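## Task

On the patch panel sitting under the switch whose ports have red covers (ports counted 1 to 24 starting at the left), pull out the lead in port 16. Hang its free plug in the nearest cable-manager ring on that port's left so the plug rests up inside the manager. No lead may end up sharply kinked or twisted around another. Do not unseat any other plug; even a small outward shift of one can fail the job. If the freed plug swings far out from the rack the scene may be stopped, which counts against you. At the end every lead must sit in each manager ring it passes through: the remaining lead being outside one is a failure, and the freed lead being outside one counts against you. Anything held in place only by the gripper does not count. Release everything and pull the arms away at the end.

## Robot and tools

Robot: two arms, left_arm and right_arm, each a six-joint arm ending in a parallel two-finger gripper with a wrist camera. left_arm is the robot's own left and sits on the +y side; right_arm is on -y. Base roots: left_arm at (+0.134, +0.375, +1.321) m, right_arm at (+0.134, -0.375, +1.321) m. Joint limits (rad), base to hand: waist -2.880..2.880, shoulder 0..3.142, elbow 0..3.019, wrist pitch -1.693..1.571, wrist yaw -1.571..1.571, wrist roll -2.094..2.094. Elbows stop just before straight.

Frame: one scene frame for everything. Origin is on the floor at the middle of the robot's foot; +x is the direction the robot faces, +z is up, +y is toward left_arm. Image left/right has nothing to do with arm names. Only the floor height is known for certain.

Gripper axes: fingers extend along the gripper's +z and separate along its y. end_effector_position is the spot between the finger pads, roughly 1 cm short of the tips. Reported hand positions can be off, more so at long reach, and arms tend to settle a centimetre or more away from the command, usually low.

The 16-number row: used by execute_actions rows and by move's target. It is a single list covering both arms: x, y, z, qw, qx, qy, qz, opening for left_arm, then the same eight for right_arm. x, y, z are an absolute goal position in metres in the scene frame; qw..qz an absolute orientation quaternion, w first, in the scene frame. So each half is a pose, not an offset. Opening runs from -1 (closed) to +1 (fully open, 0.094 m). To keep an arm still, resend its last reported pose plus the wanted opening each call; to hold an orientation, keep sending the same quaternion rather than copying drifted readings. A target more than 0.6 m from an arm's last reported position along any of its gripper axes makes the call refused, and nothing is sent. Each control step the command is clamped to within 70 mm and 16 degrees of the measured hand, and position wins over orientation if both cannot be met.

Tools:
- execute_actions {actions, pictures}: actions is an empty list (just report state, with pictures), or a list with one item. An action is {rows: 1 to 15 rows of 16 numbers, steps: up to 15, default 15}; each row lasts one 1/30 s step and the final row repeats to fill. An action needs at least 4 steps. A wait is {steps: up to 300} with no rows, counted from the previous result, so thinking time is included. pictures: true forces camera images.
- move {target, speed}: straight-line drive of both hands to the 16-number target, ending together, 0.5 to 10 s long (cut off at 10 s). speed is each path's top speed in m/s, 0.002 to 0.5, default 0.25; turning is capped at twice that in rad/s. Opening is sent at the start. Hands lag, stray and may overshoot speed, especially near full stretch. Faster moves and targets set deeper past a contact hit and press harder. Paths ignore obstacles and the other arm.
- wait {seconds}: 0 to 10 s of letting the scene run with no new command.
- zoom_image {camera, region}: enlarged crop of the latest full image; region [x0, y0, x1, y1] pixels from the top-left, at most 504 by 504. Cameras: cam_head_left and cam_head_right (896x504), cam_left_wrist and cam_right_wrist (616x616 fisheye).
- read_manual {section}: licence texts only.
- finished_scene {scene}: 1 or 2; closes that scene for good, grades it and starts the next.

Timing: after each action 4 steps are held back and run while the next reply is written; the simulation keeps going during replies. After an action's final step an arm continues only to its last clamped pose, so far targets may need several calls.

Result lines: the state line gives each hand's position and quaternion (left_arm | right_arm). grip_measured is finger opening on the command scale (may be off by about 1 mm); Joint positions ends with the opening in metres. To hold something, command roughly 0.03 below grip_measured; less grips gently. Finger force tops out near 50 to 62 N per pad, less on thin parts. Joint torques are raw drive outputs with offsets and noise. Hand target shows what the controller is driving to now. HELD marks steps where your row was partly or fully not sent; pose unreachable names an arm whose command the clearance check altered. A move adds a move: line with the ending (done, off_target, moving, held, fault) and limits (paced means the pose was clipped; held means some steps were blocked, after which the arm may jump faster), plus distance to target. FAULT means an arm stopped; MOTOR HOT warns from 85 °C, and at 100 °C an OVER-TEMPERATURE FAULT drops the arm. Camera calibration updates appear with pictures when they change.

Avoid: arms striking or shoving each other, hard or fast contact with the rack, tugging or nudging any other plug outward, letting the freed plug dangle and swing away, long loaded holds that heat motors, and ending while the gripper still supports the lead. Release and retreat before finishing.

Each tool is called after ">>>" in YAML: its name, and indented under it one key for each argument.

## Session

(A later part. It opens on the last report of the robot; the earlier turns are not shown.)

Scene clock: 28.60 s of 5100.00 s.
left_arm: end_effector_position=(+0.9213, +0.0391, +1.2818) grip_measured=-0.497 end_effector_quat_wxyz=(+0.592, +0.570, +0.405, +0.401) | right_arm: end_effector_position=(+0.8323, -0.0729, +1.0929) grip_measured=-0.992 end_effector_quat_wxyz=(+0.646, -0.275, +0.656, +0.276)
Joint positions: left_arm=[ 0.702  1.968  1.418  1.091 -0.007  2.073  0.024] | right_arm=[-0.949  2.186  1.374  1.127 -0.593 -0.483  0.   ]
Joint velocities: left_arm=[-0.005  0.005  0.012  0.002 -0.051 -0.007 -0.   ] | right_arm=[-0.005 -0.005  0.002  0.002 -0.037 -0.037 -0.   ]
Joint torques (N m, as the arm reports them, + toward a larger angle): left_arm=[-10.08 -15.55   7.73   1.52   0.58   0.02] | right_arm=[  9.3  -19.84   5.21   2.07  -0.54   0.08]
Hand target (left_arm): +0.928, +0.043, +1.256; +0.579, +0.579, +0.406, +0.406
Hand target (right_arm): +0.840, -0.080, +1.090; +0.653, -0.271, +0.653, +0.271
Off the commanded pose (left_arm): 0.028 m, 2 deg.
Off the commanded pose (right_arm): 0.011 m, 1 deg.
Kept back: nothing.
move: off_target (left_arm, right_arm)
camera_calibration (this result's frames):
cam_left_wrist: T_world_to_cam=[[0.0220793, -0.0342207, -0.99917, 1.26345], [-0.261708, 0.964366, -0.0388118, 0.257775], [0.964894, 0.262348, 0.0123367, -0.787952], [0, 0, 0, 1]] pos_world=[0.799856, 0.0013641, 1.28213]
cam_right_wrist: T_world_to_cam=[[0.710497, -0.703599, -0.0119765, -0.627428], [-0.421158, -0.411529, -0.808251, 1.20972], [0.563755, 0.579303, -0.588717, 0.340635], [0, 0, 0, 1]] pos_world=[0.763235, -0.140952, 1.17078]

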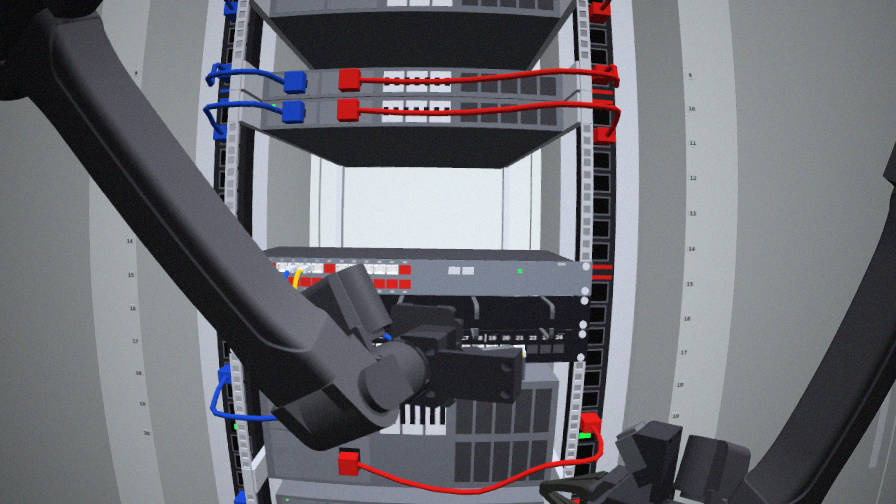

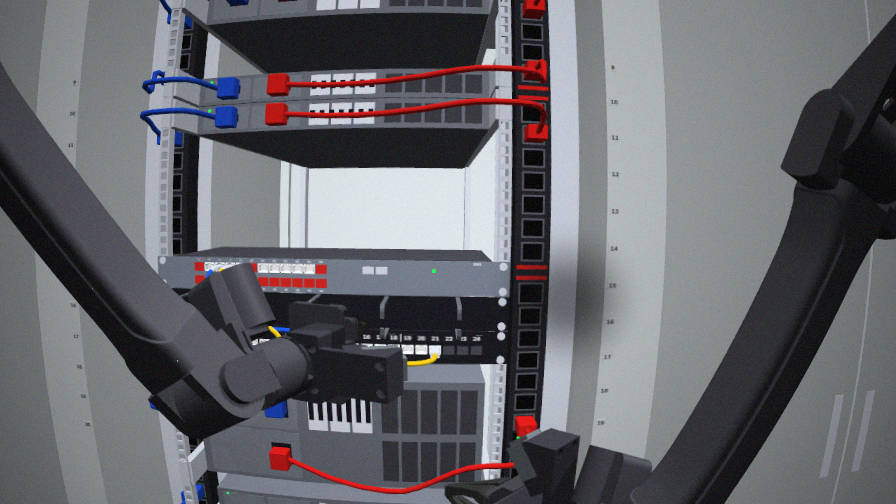

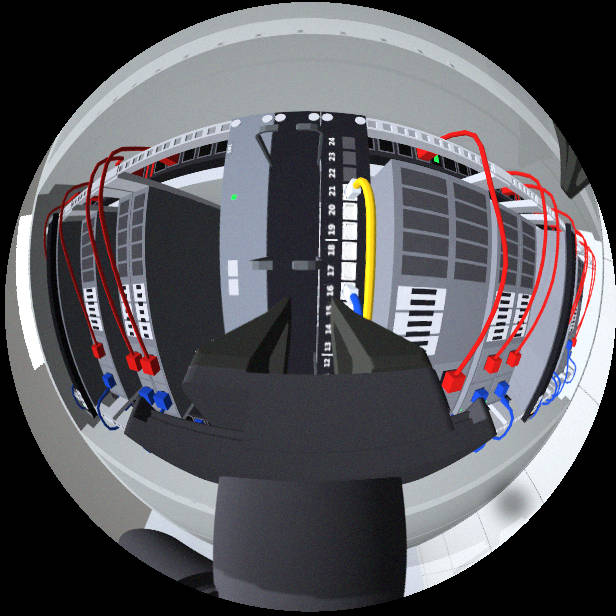

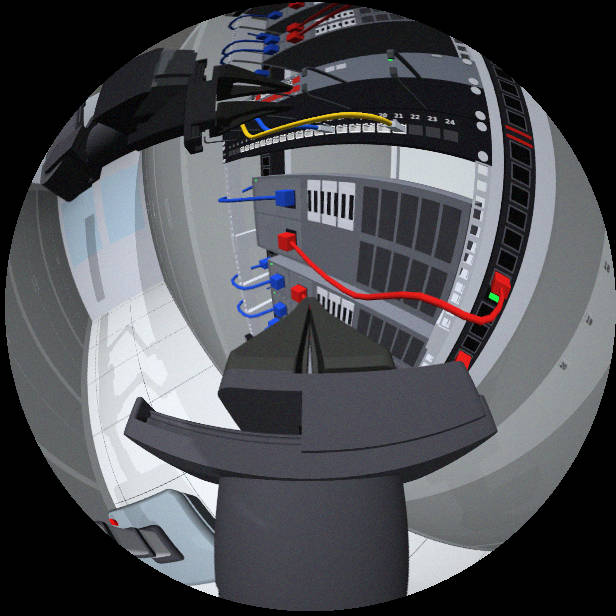

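>>> move:
  target: [0.937,0.04,1.236,0.579,0.579,0.406,0.406,-0.5,0.84,-0.08,1.09,0.653,-0.271,0.653,0.271,-1]
  speed: 0.02

>>> zoom_image:
  camera: "cam_right_wrist"
  region: [200, 20, 420, 200]

Scene clock: 31.50 s of 5100.00 s.
left_arm: end_effector_position=(+0.9294, +0.0362, +1.2639) grip_measured=-0.497 end_effector_quat_wxyz=(+0.591, +0.571, +0.403, +0.404) | right_arm: end_effector_position=(+0.8323, -0.0729, +1.0929) grip_measured=-0.992 end_effector_quat_wxyz=(+0.646, -0.275, +0.656, +0.276)
Joint positions: left_arm=[0.716 2.015 1.466 1.091 0.006 2.073 0.024] | right_arm=[-0.949  2.186  1.374  1.127 -0.593 -0.483  0.   ]
Joint velocities: left_arm=[-0.015 -0.005 -0.017  0.002  0.051  0.051  0.   ] | right_arm=[ 0.005  0.005 -0.017 -0.007 -0.007 -0.037 -0.   ]
Joint torques (N m, as the arm reports them, + toward a larger angle): left_arm=[-10.38 -15.67   7.61   1.56   0.56  -0.04] | right_arm=[  9.03 -19.57   5.34   2.03  -0.48   0.06]
Hand target (left_arm): +0.936, +0.041, +1.237; +0.579, +0.579, +0.406, +0.406
Hand target (right_arm): +0.840, -0.080, +1.090; +0.653, -0.271, +0.653, +0.271
Off the commanded pose (left_arm): 0.029 m, 2 deg.
Off the commanded pose (right_arm): 0.011 m, 1 deg.
Kept back: nothing.
move: off_target (left_arm, right_arm)
camera_calibration (this result's frames):
cam_left_wrist: T_world_to_cam=[[0.0263393, -0.027824, -0.999266, 1.24126], [-0.262492, 0.964343, -0.0337706, 0.256372], [0.964575, 0.263189, 0.0180966, -0.801781], [0, 0, 0, 1]] pos_world=[0.807979, -0.00167374, 1.26352]
cam_right_wrist: T_world_to_cam=[[0.710497, -0.703599, -0.0119765, -0.627428], [-0.421158, -0.411529, -0.808251, 1.20972], [0.563755, 0.579303, -0.588717, 0.340635], [0, 0, 0, 1]] pos_world=[0.763235, -0.140952, 1.17078]

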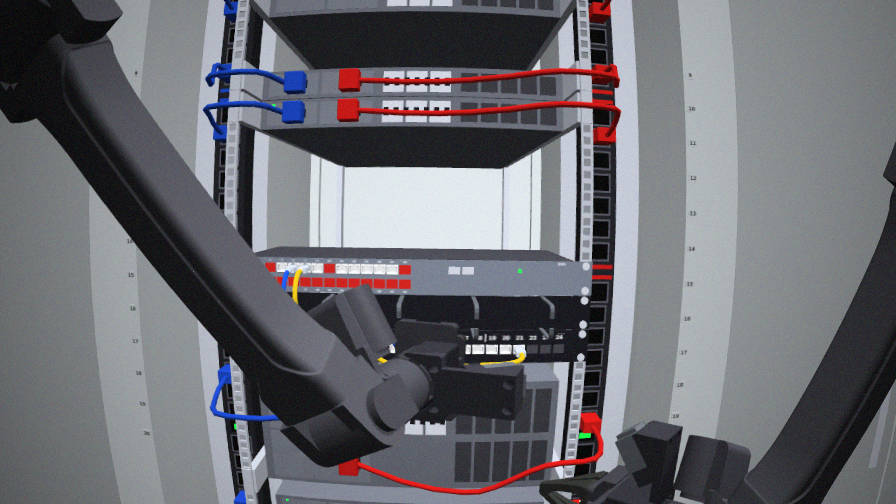

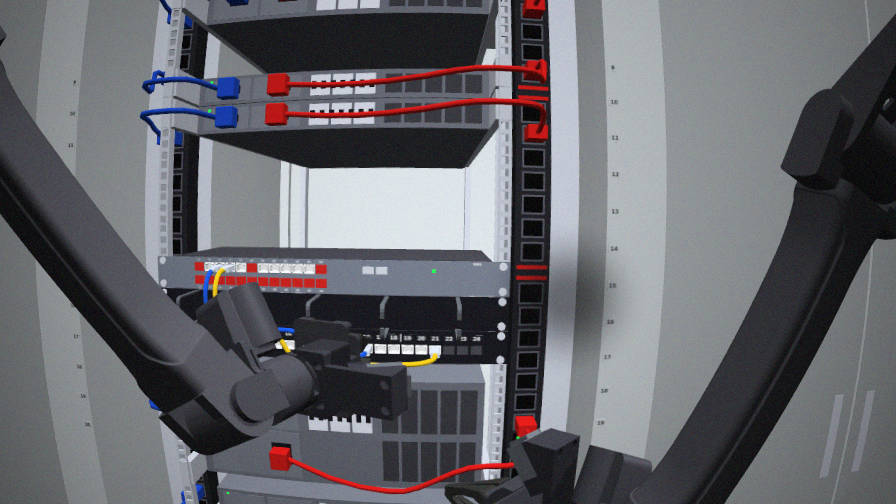

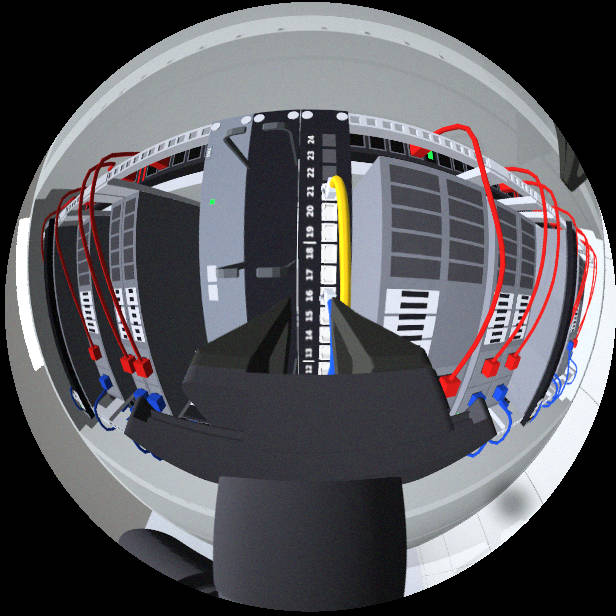

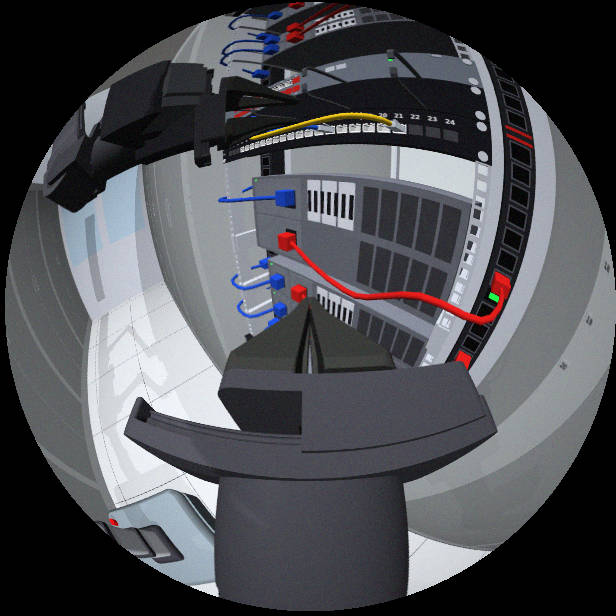

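Region (200, 20, 420, 200) of cam_right_wrist's 616x616 image, scaled by 2.291, with more detail than that image has; it fills the top 412 rows of this view, and the rest is white.

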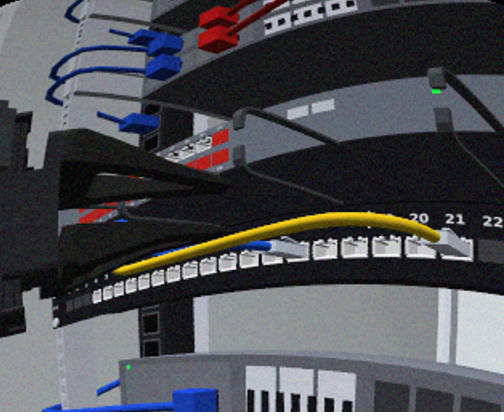

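Yellow is under the finger. Continue down.

>>> move:
  target: [0.94,0.04,1.224,0.579,0.579,0.406,0.406,-0.5,0.84,-0.08,1.09,0.653,-0.271,0.653,0.271,-1]
  speed: 0.02

>>> zoom_image:
  camera: "cam_right_wrist"
  region: [200, 20, 420, 200]

Scene clock: 34.03 s of 5100.00 s.
left_arm: end_effector_position=(+0.9333, +0.0347, +1.2558) grip_measured=-0.497 end_effector_quat_wxyz=(+0.591, +0.571, +0.401, +0.405) | right_arm: end_effector_position=(+0.8323, -0.0729, +1.0929) grip_measured=-0.992 end_effector_quat_wxyz=(+0.646, -0.275, +0.656, +0.276)
Joint positions: left_arm=[0.724 2.037 1.491 1.091 0.016 2.073 0.024] | right_arm=[-0.949  2.186  1.374  1.127 -0.593 -0.483  0.   ]
Joint velocities: left_arm=[-0.015 -0.005 -0.012 -0.017 -0.037 -0.007  0.   ] | right_arm=[-0.015  0.005  0.012 -0.007 -0.022  0.007 -0.   ]
Joint torques (N m, as the arm reports them, + toward a larger angle): left_arm=[-10.05 -15.95   7.58   1.63   0.52  -0.09] | right_arm=[  9.38 -19.83   5.27   2.06  -0.48   0.11]
Hand target (left_arm): +0.938, +0.041, +1.225; +0.579, +0.579, +0.406, +0.406
Hand target (right_arm): +0.840, -0.080, +1.090; +0.653, -0.271, +0.653, +0.271
Off the commanded pose (left_arm): 0.033 m, 2 deg.
Off the commanded pose (right_arm): 0.011 m, 1 deg.
Kept back: nothing.
move: off_target (left_arm, right_arm)
camera_calibration (this result's frames):
cam_left_wrist: T_world_to_cam=[[0.030854, -0.025514, -0.999198, 1.22859], [-0.260203, 0.965001, -0.0326755, 0.255005], [0.965061, 0.261003, 0.0231353, -0.811666], [0, 0, 0, 1]] pos_world=[0.811753, -0.00288717, 1.25472]
cam_right_wrist: T_world_to_cam=[[0.710497, -0.703599, -0.0119765, -0.627428], [-0.421158, -0.411529, -0.808251, 1.20972], [0.563755, 0.579303, -0.588717, 0.340635], [0, 0, 0, 1]] pos_world=[0.763235, -0.140952, 1.17078]

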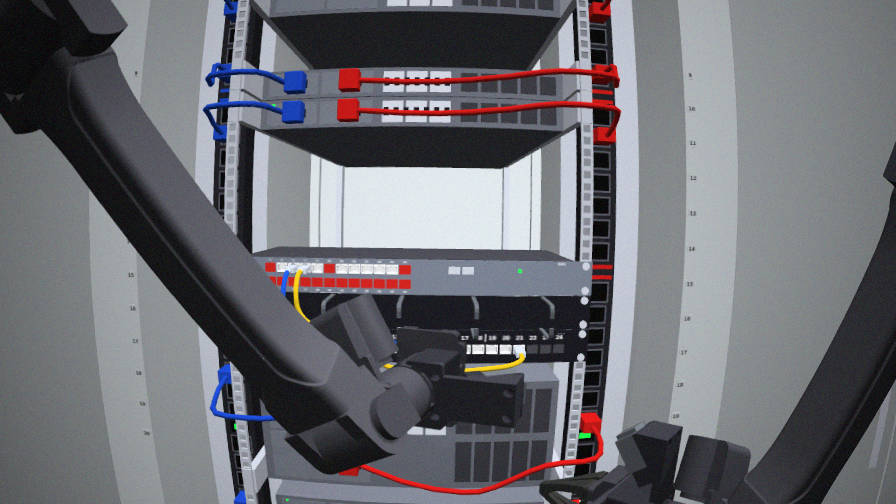

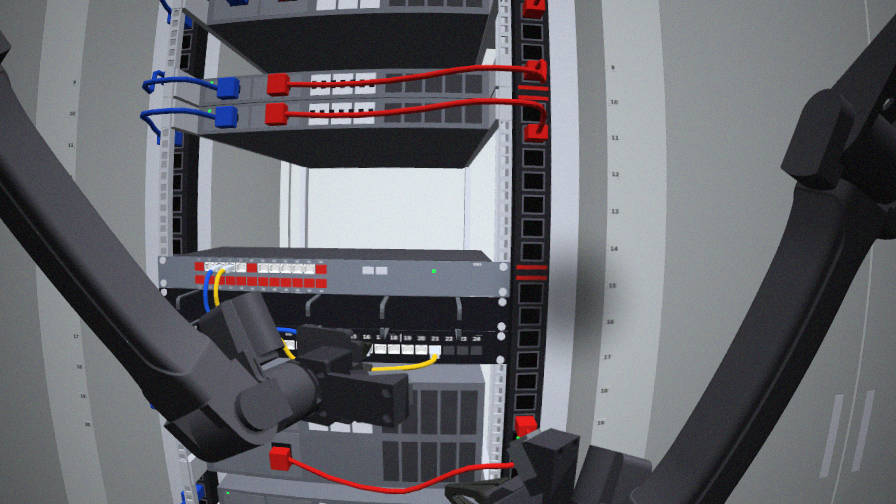

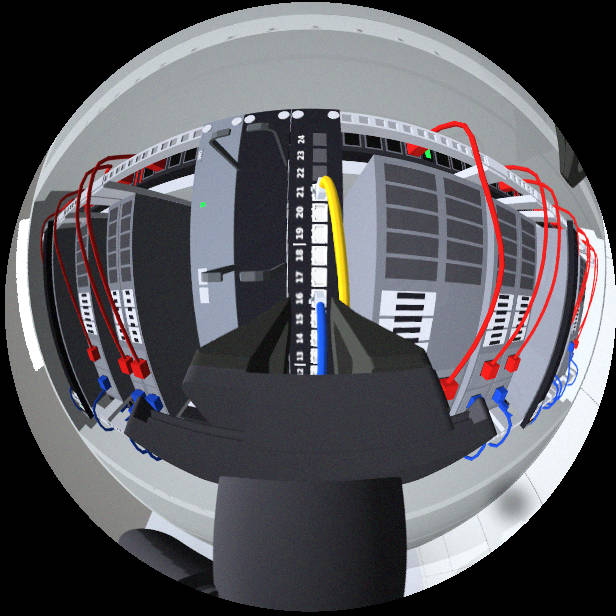

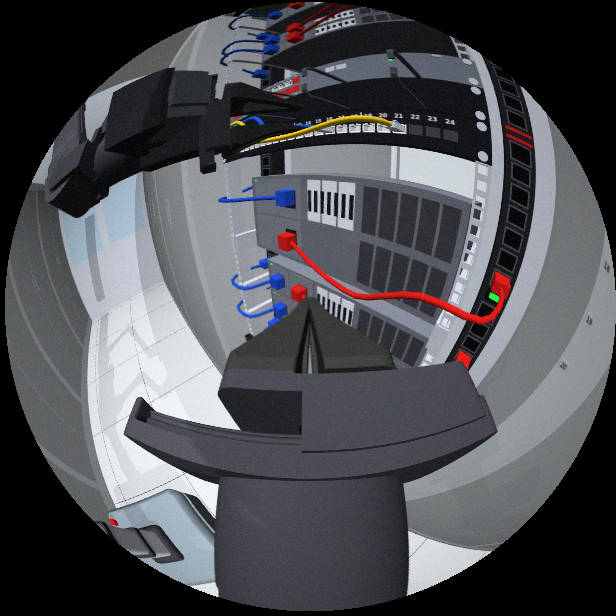

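Region (200, 20, 420, 200) of cam_right_wrist's 616x616 image, scaled by 2.291, with more detail than that image has; it fills the top 412 rows of this view, and the rest is white.

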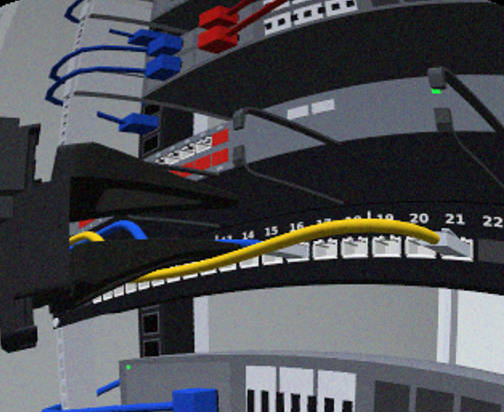

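>>> move:
  target: [0.965,0.047,1.22,0.579,0.579,0.406,0.406,-0.55,0.84,-0.08,1.09,0.653,-0.271,0.653,0.271,-1]
  speed: 0.02

>>> zoom_image:
  camera: "cam_right_wrist"
  region: [200, 20, 420, 200]

>>> zoom_image:
  camera: "cam_left_wrist"
  region: [220, 220, 400, 380]

Scene clock: 36.97 s of 5100.00 s.
left_arm: end_effector_position=(+0.9568, +0.0401, +1.2556) grip_measured=-0.547 end_effector_quat_wxyz=(+0.591, +0.571, +0.396, +0.409) | right_arm: end_effector_position=(+0.8323, -0.0729, +1.0929) grip_measured=-0.992 end_effector_quat_wxyz=(+0.646, -0.275, +0.656, +0.276)
Joint positions: left_arm=[0.742 2.053 1.561 1.042 0.036 2.073 0.021] | right_arm=[-0.949  2.186  1.374  1.127 -0.593 -0.482  0.   ]
Joint velocities: left_arm=[-0.005  0.005  0.002  0.012  0.022 -0.037 -0.001] | right_arm=[ 0.005 -0.015 -0.002 -0.007 -0.007  0.022  0.001]
Joint torques (N m, as the arm reports them, + toward a larger angle): left_arm=[ -9.92 -16.56   8.1    1.44   0.47  -0.18] | right_arm=[  8.76 -19.48   5.24   2.05  -0.54   0.07]
Hand target (left_arm): +0.963, +0.049, +1.222; +0.579, +0.579, +0.406, +0.406
Hand target (right_arm): +0.840, -0.080, +1.090; +0.653, -0.271, +0.653, +0.271
Off the commanded pose (left_arm): 0.037 m, 2 deg.
Off the commanded pose (right_arm): 0.011 m, 1 deg.
Kept back: nothing.
move: off_target (left_arm, right_arm)
camera_calibration (this result's frames):
cam_left_wrist: T_world_to_cam=[[0.0405512, -0.0186149, -0.999004, 1.21803], [-0.259499, 0.965322, -0.0285208, 0.250003], [0.964892, 0.260397, 0.0343145, -0.849625], [0, 0, 0, 1]] pos_world=[0.835279, 0.00257973, 1.25311]
cam_right_wrist: T_world_to_cam=[[0.71049, -0.703599, -0.0123579, -0.627005], [-0.421382, -0.411313, -0.808244, 1.20992], [0.563597, 0.579457, -0.588717, 0.340779], [0, 0, 0, 1]] pos_world=[0.763256, -0.140973, 1.17078]

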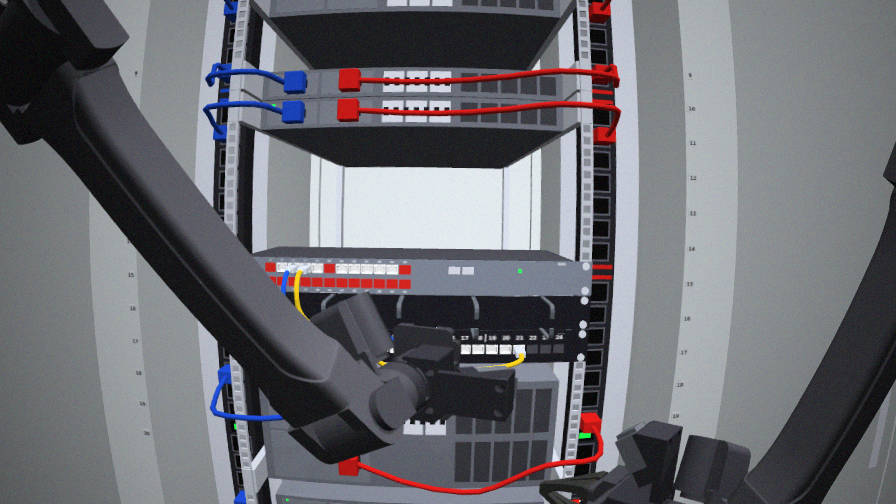

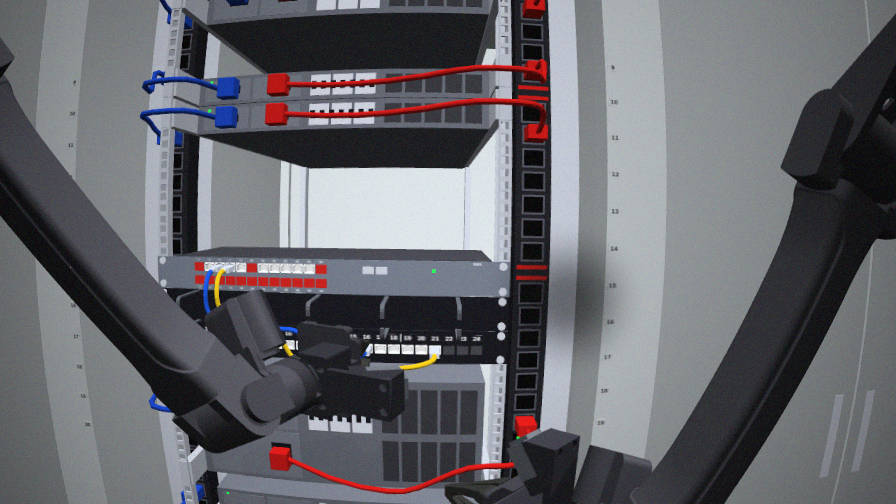

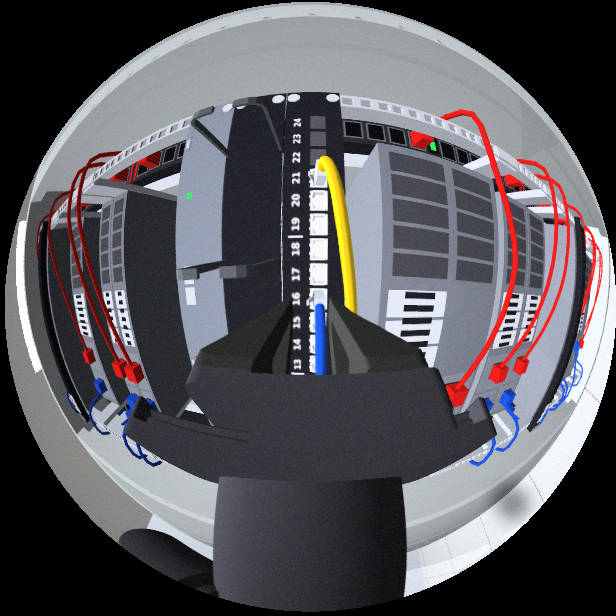

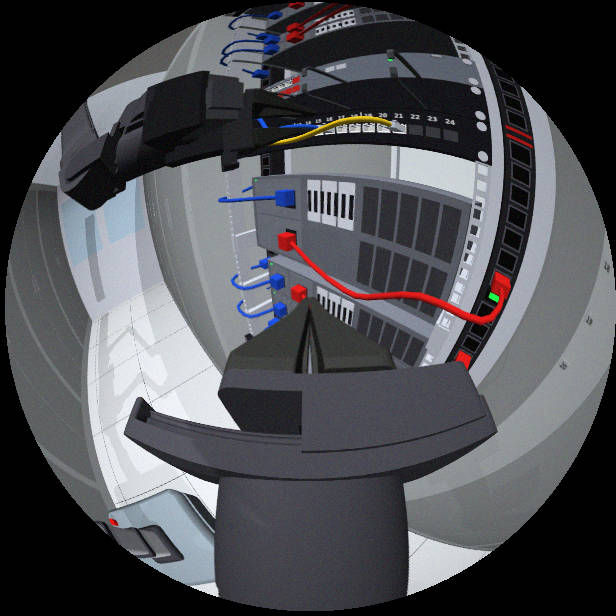

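Region (200, 20, 420, 200) of cam_right_wrist's 616x616 image, scaled by 2.291, with more detail than that image has; it fills the top 412 rows of this view, and the rest is white.

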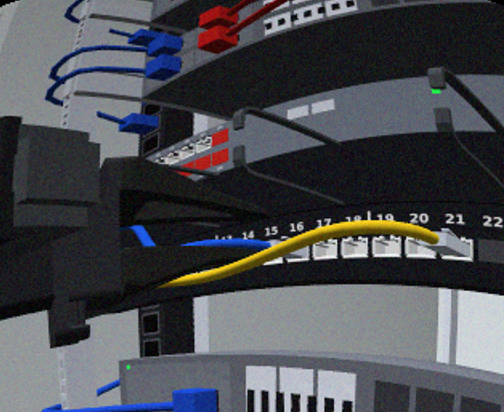

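Region (220, 220, 400, 380) of cam_left_wrist's 616x616 image, scaled by 2.800, with more detail than that image has.

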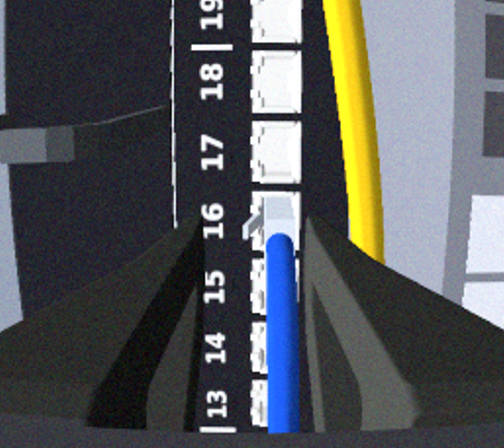

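>>> move:
  target: [0.982,0.048,1.213,0.579,0.579,0.406,0.406,-0.55,0.84,-0.08,1.09,0.653,-0.271,0.653,0.271,-1]
  speed: 0.02

>>> zoom_image:
  camera: "cam_right_wrist"
  region: [240, 60, 420, 190]

>>> zoom_image:
  camera: "cam_left_wrist"
  region: [220, 220, 400, 380]

Scene clock: 39.93 s of 5100.00 s.
left_arm: end_effector_position=(+0.9731, +0.0389, +1.2527) grip_measured=-0.547 end_effector_quat_wxyz=(+0.593, +0.570, +0.395, +0.409) | right_arm: end_effector_position=(+0.8323, -0.0729, +1.0929) grip_measured=-0.992 end_effector_quat_wxyz=(+0.646, -0.275, +0.656, +0.276)
Joint positions: left_arm=[0.751 2.078 1.625 1.008 0.048 2.068 0.021] | right_arm=[-0.949  2.186  1.374  1.127 -0.593 -0.482  0.   ]
Joint velocities: left_arm=[-0.005 -0.015  0.017  0.012  0.007 -0.022 -0.001] | right_arm=[ 0.005  0.005 -0.007  0.002 -0.066  0.022 -0.   ]
Joint torques (N m, as the arm reports them, + toward a larger angle): left_arm=[ -9.74 -16.47   8.49   1.37   0.42  -0.19] | right_arm=[  9.18 -19.69   5.3    2.05  -0.51   0.08]
Hand target (left_arm): +0.979, +0.050, +1.214; +0.579, +0.579, +0.406, +0.406
Hand target (right_arm): +0.840, -0.080, +1.090; +0.653, -0.271, +0.653, +0.271
Off the commanded pose (left_arm): 0.042 m, 2 deg.
Off the commanded pose (right_arm): 0.011 m, 1 deg.
Kept back: nothing.
move: off_target (left_arm, right_arm)
camera_calibration (this result's frames):
cam_left_wrist: T_world_to_cam=[[0.0454239, -0.0211027, -0.998745, 1.20953], [-0.257001, 0.965878, -0.0320969, 0.257347], [0.965343, 0.258137, 0.0384505, -0.870434], [0, 0, 0, 1]] pos_world=[0.851464, 0.00164942, 1.24974]
cam_right_wrist: T_world_to_cam=[[0.71049, -0.703599, -0.0123579, -0.627005], [-0.421382, -0.411313, -0.808244, 1.20992], [0.563597, 0.579457, -0.588717, 0.340779], [0, 0, 0, 1]] pos_world=[0.763256, -0.140973, 1.17078]

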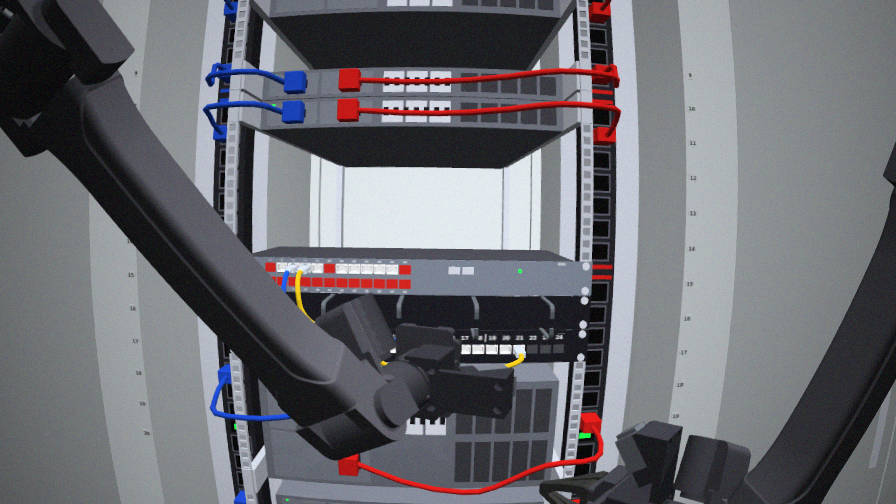

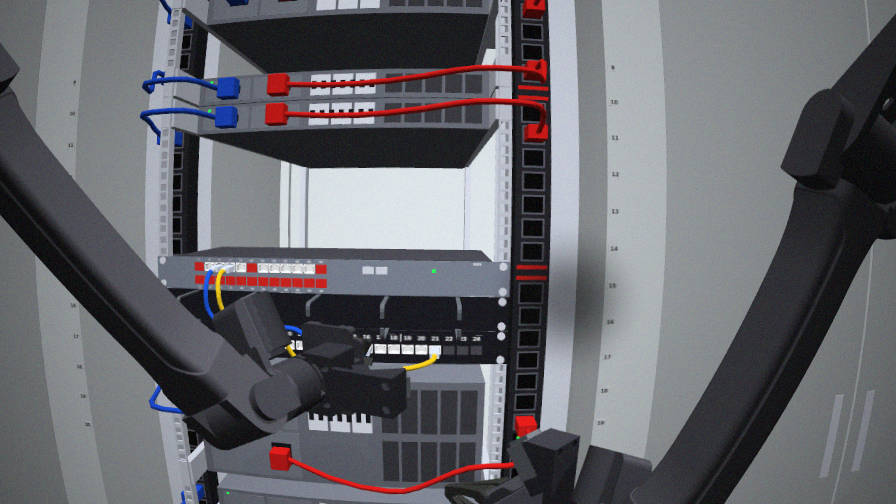

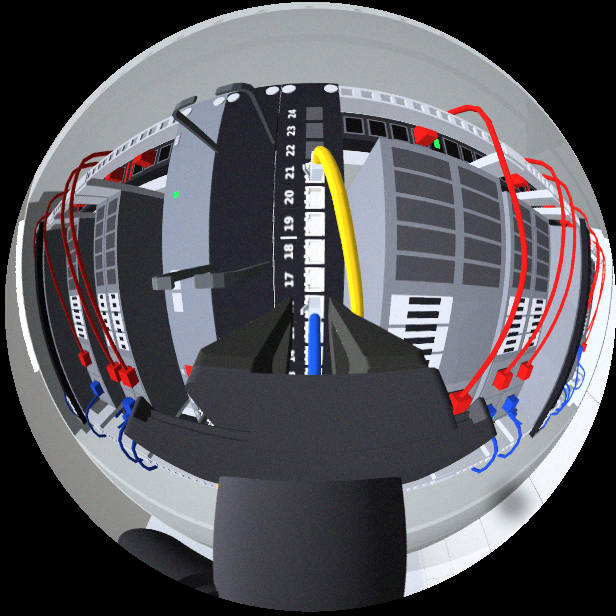

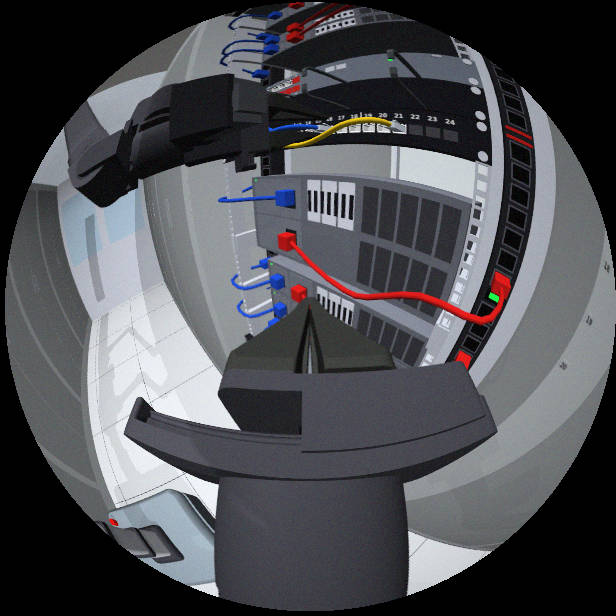

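Region (240, 60, 420, 190) of cam_right_wrist's 616x616 image, scaled by 2.800, with more detail than that image has.

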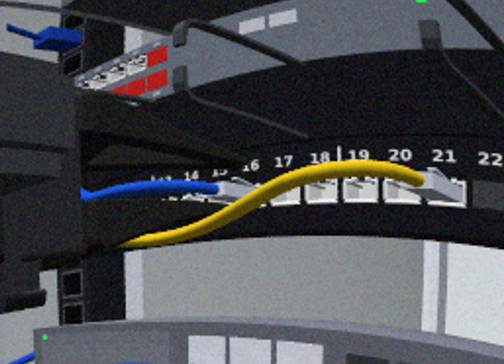

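Region (220, 220, 400, 380) of cam_left_wrist's 616x616 image, scaled by 2.800, with more detail than that image has.

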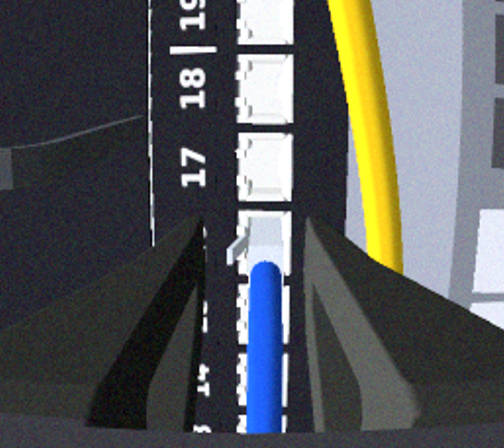

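>>> move:
  target: [0.986,0.051,1.211,0.579,0.579,0.406,0.406,-0.65,0.84,-0.08,1.09,0.653,-0.271,0.653,0.271,-1]
  speed: 0.02

>>> execute_actions:
  actions:
    - {"rows":[[0.986,0.051,1.211,0.579,0.579,0.406,0.406,-0.84,0.84,-0.08,1.09,0.653,-0.271,0.653,0.271,-1]]}
  pictures: true

>>> zoom_image:
  camera: "cam_right_wrist"
  region: [240, 60, 420, 190]

>>> zoom_image:
  camera: "cam_left_wrist"
  region: [220, 220, 400, 380]

Scene clock: 42.67 s of 5100.00 s.
left_arm: end_effector_position=(+0.9768, +0.0407, +1.2518) grip_measured=-0.647 end_effector_quat_wxyz=(+0.594, +0.570, +0.394, +0.409) | right_arm: end_effector_position=(+0.8323, -0.0729, +1.0929) grip_measured=-0.992 end_effector_quat_wxyz=(+0.646, -0.275, +0.656, +0.276)
Joint positions: left_arm=[0.756 2.082 1.636 1.    0.054 2.065 0.017] | right_arm=[-0.949  2.186  1.374  1.127 -0.593 -0.482  0.   ]
Joint velocities: left_arm=[-0.015  0.005  0.007 -0.022 -0.022 -0.022 -0.   ] | right_arm=[ 0.005 -0.005 -0.007 -0.012 -0.007 -0.022  0.001]
Joint torques (N m, as the arm reports them, + toward a larger angle): left_arm=[ -9.67 -16.53   8.45   1.38   0.39  -0.19] | right_arm=[  8.71 -20.11   5.15   2.    -0.52   0.08]
Hand target (left_arm): +0.983, +0.053, +1.213; +0.579, +0.579, +0.406, +0.406
Hand target (right_arm): +0.840, -0.080, +1.090; +0.653, -0.271, +0.653, +0.271
Off the commanded pose (left_arm): 0.043 m, 2 deg.
Off the commanded pose (right_arm): 0.011 m, 1 deg.
Kept back: nothing.
move: off_target (left_arm, right_arm)
camera_calibration (this result's frames):
cam_left_wrist: T_world_to_cam=[[0.0463066, -0.0219105, -0.998687, 1.20751], [-0.255469, 0.966252, -0.0330444, 0.256232], [0.965708, 0.256664, 0.0391464, -0.875648], [0, 0, 0, 1]] pos_world=[0.855164, 0.00361974, 1.24867]
cam_right_wrist: T_world_to_cam=[[0.71049, -0.703599, -0.0123579, -0.627005], [-0.421382, -0.411313, -0.808244, 1.20992], [0.563597, 0.579457, -0.588717, 0.340779], [0, 0, 0, 1]] pos_world=[0.763256, -0.140973, 1.17078]

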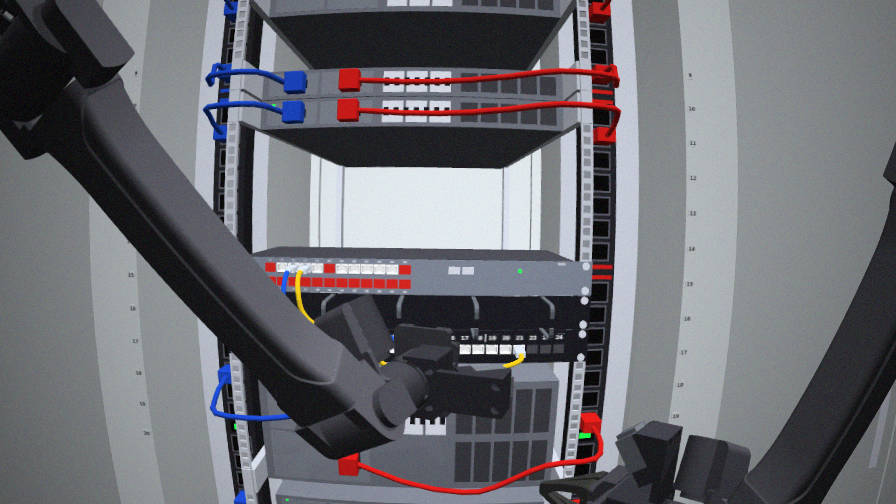

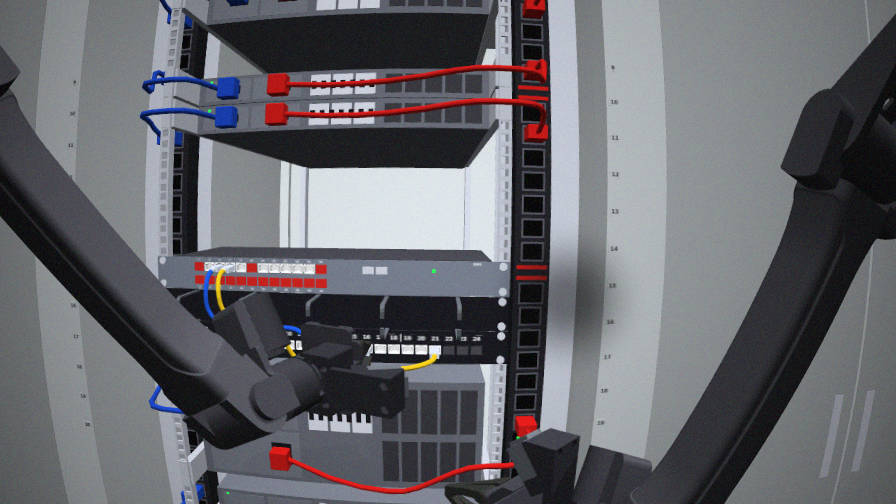

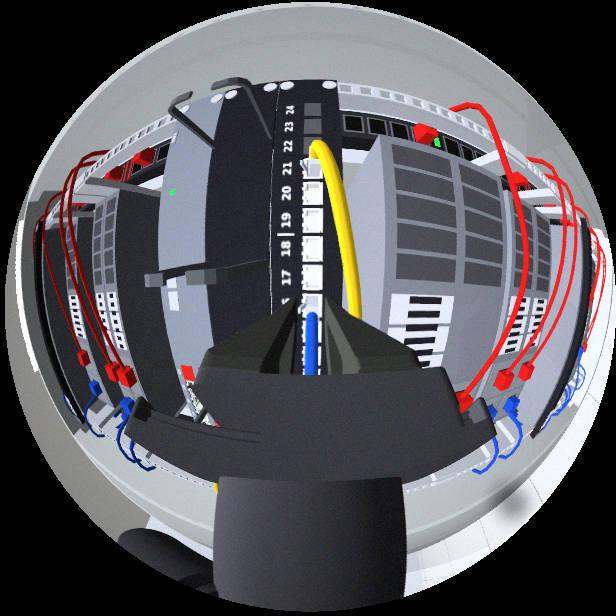

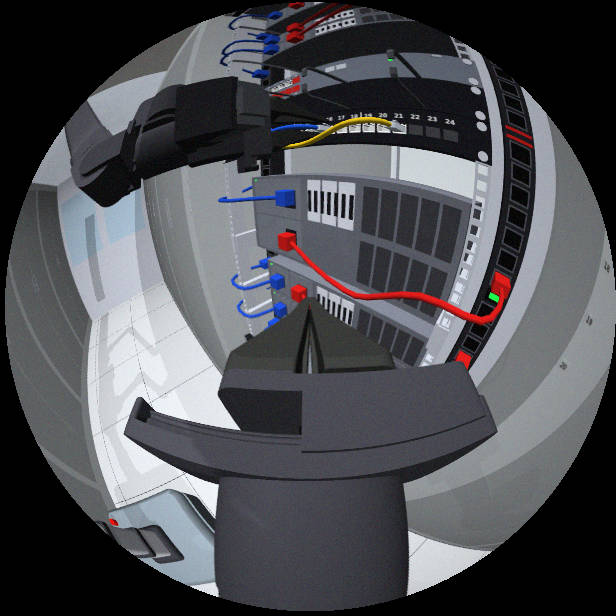

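Scene clock: 43.03 s of 5100.00 s.
left_arm: end_effector_position=(+0.9767, +0.0407, +1.2508) grip_measured=-0.836 end_effector_quat_wxyz=(+0.594, +0.570, +0.394, +0.408) | right_arm: end_effector_position=(+0.8323, -0.0729, +1.0929) grip_measured=-0.992 end_effector_quat_wxyz=(+0.646, -0.275, +0.656, +0.276)
Joint positions: left_arm=[0.757 2.083 1.636 0.999 0.055 2.065 0.008] | right_arm=[-0.949  2.186  1.374  1.127 -0.593 -0.482  0.   ]
Joint velocities: left_arm=[-0.005  0.005  0.017  0.002  0.022 -0.022 -0.001] | right_arm=[ 0.005  0.005  0.007  0.012 -0.007 -0.037 -0.001]
Joint torques (N m, as the arm reports them, + toward a larger angle): left_arm=[ -9.64 -16.6    8.53   1.42   0.35  -0.2 ] | right_arm=[  8.67 -19.8    5.24   2.05  -0.52   0.09]
Steps of this call (steps 1 to 11: the first 11 steps of this action). Readings (end_effector_position):
1: left_arm (+0.9768, +0.0407, +1.2518) | right_arm (+0.8323, -0.0729, +1.0929)
2: left_arm (+0.9768, +0.0406, +1.2518) | right_arm (+0.8323, -0.0729, +1.0929)
4: left_arm (+0.9767, +0.0407, +1.2508) | right_arm (+0.8323, -0.0729, +1.0929)
8: left_arm (+0.9767, +0.0407, +1.2508) | right_arm (+0.8323, -0.0729, +1.0929)
11: the state above
camera_calibration (this result's frames):
cam_left_wrist: T_world_to_cam=[[0.0452268, -0.0215819, -0.998744, 1.2077], [-0.254369, 0.966564, -0.0324053, 0.254247], [0.966049, 0.255515, 0.0382248, -0.87462], [0, 0, 0, 1]] pos_world=[0.854978, 0.0037971, 1.24786]
cam_right_wrist: T_world_to_cam=[[0.71049, -0.703599, -0.0123579, -0.627005], [-0.421382, -0.411313, -0.808244, 1.20992], [0.563597, 0.579457, -0.588717, 0.340779], [0, 0, 0, 1]] pos_world=[0.763256, -0.140973, 1.17078]

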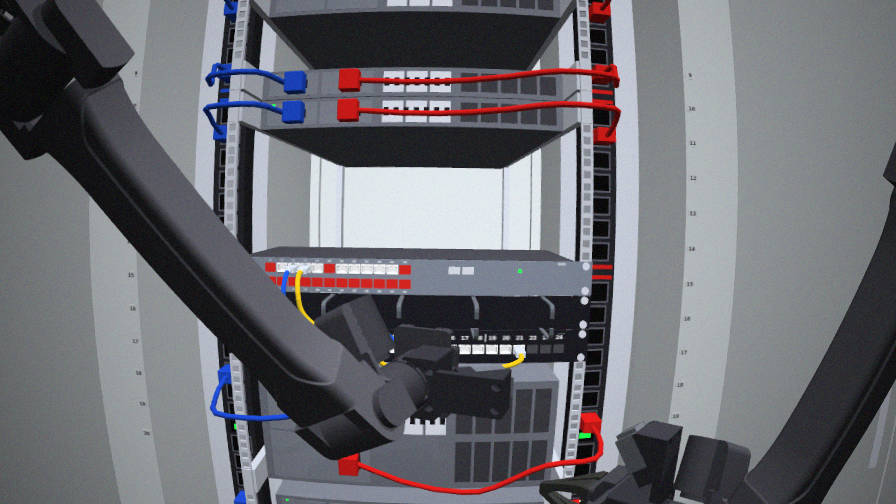

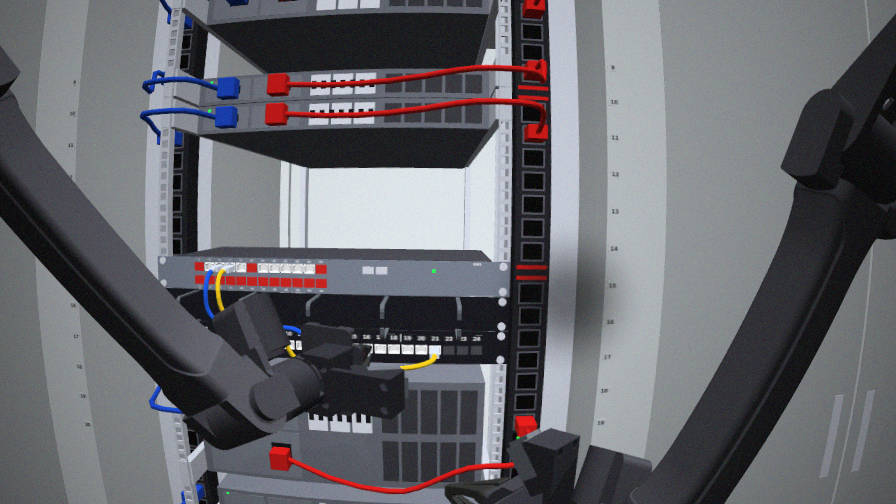

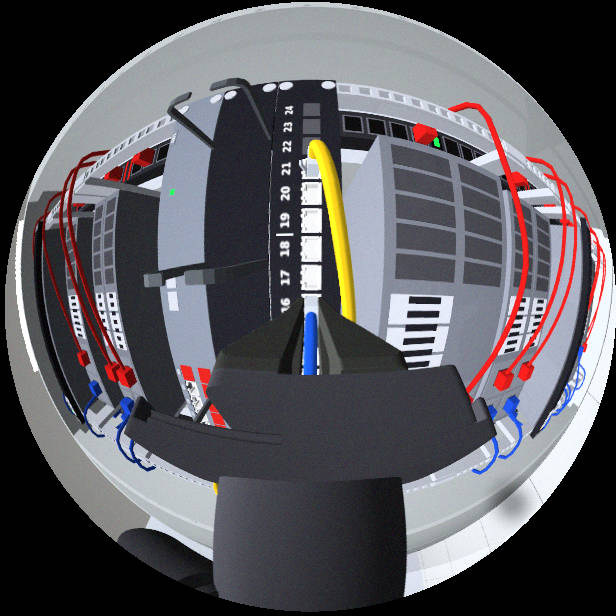

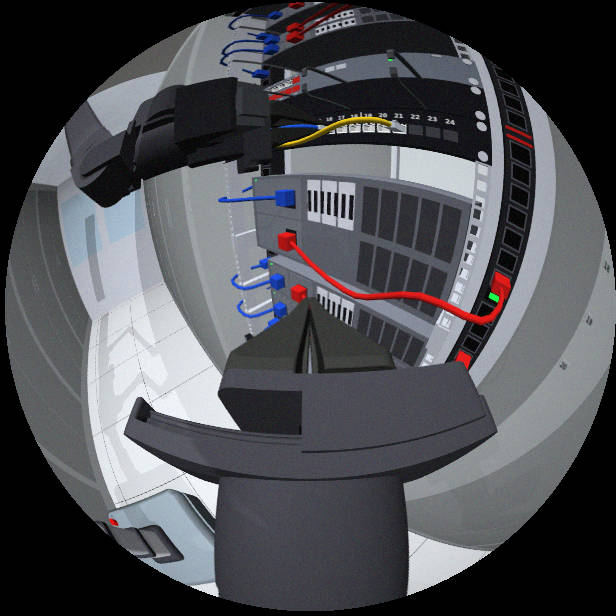

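Region (240, 60, 420, 190) of cam_right_wrist's 616x616 image, scaled by 2.800, with more detail than that image has.

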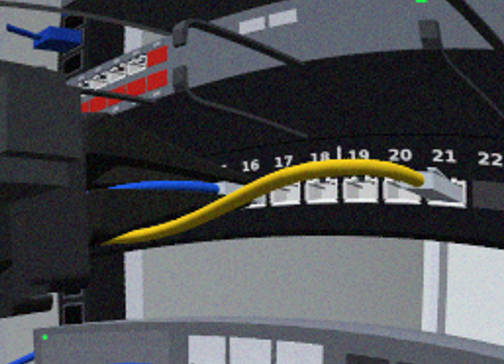

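Region (220, 220, 400, 380) of cam_left_wrist's 616x616 image, scaled by 2.800, with more detail than that image has.

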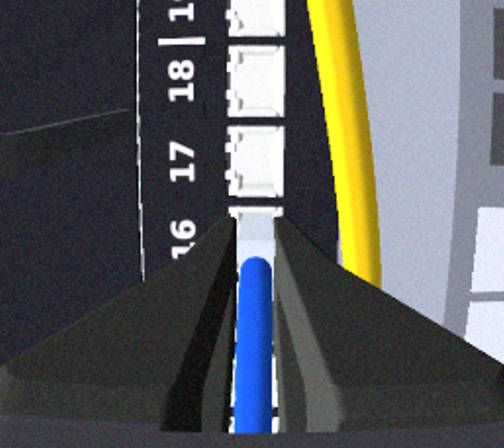

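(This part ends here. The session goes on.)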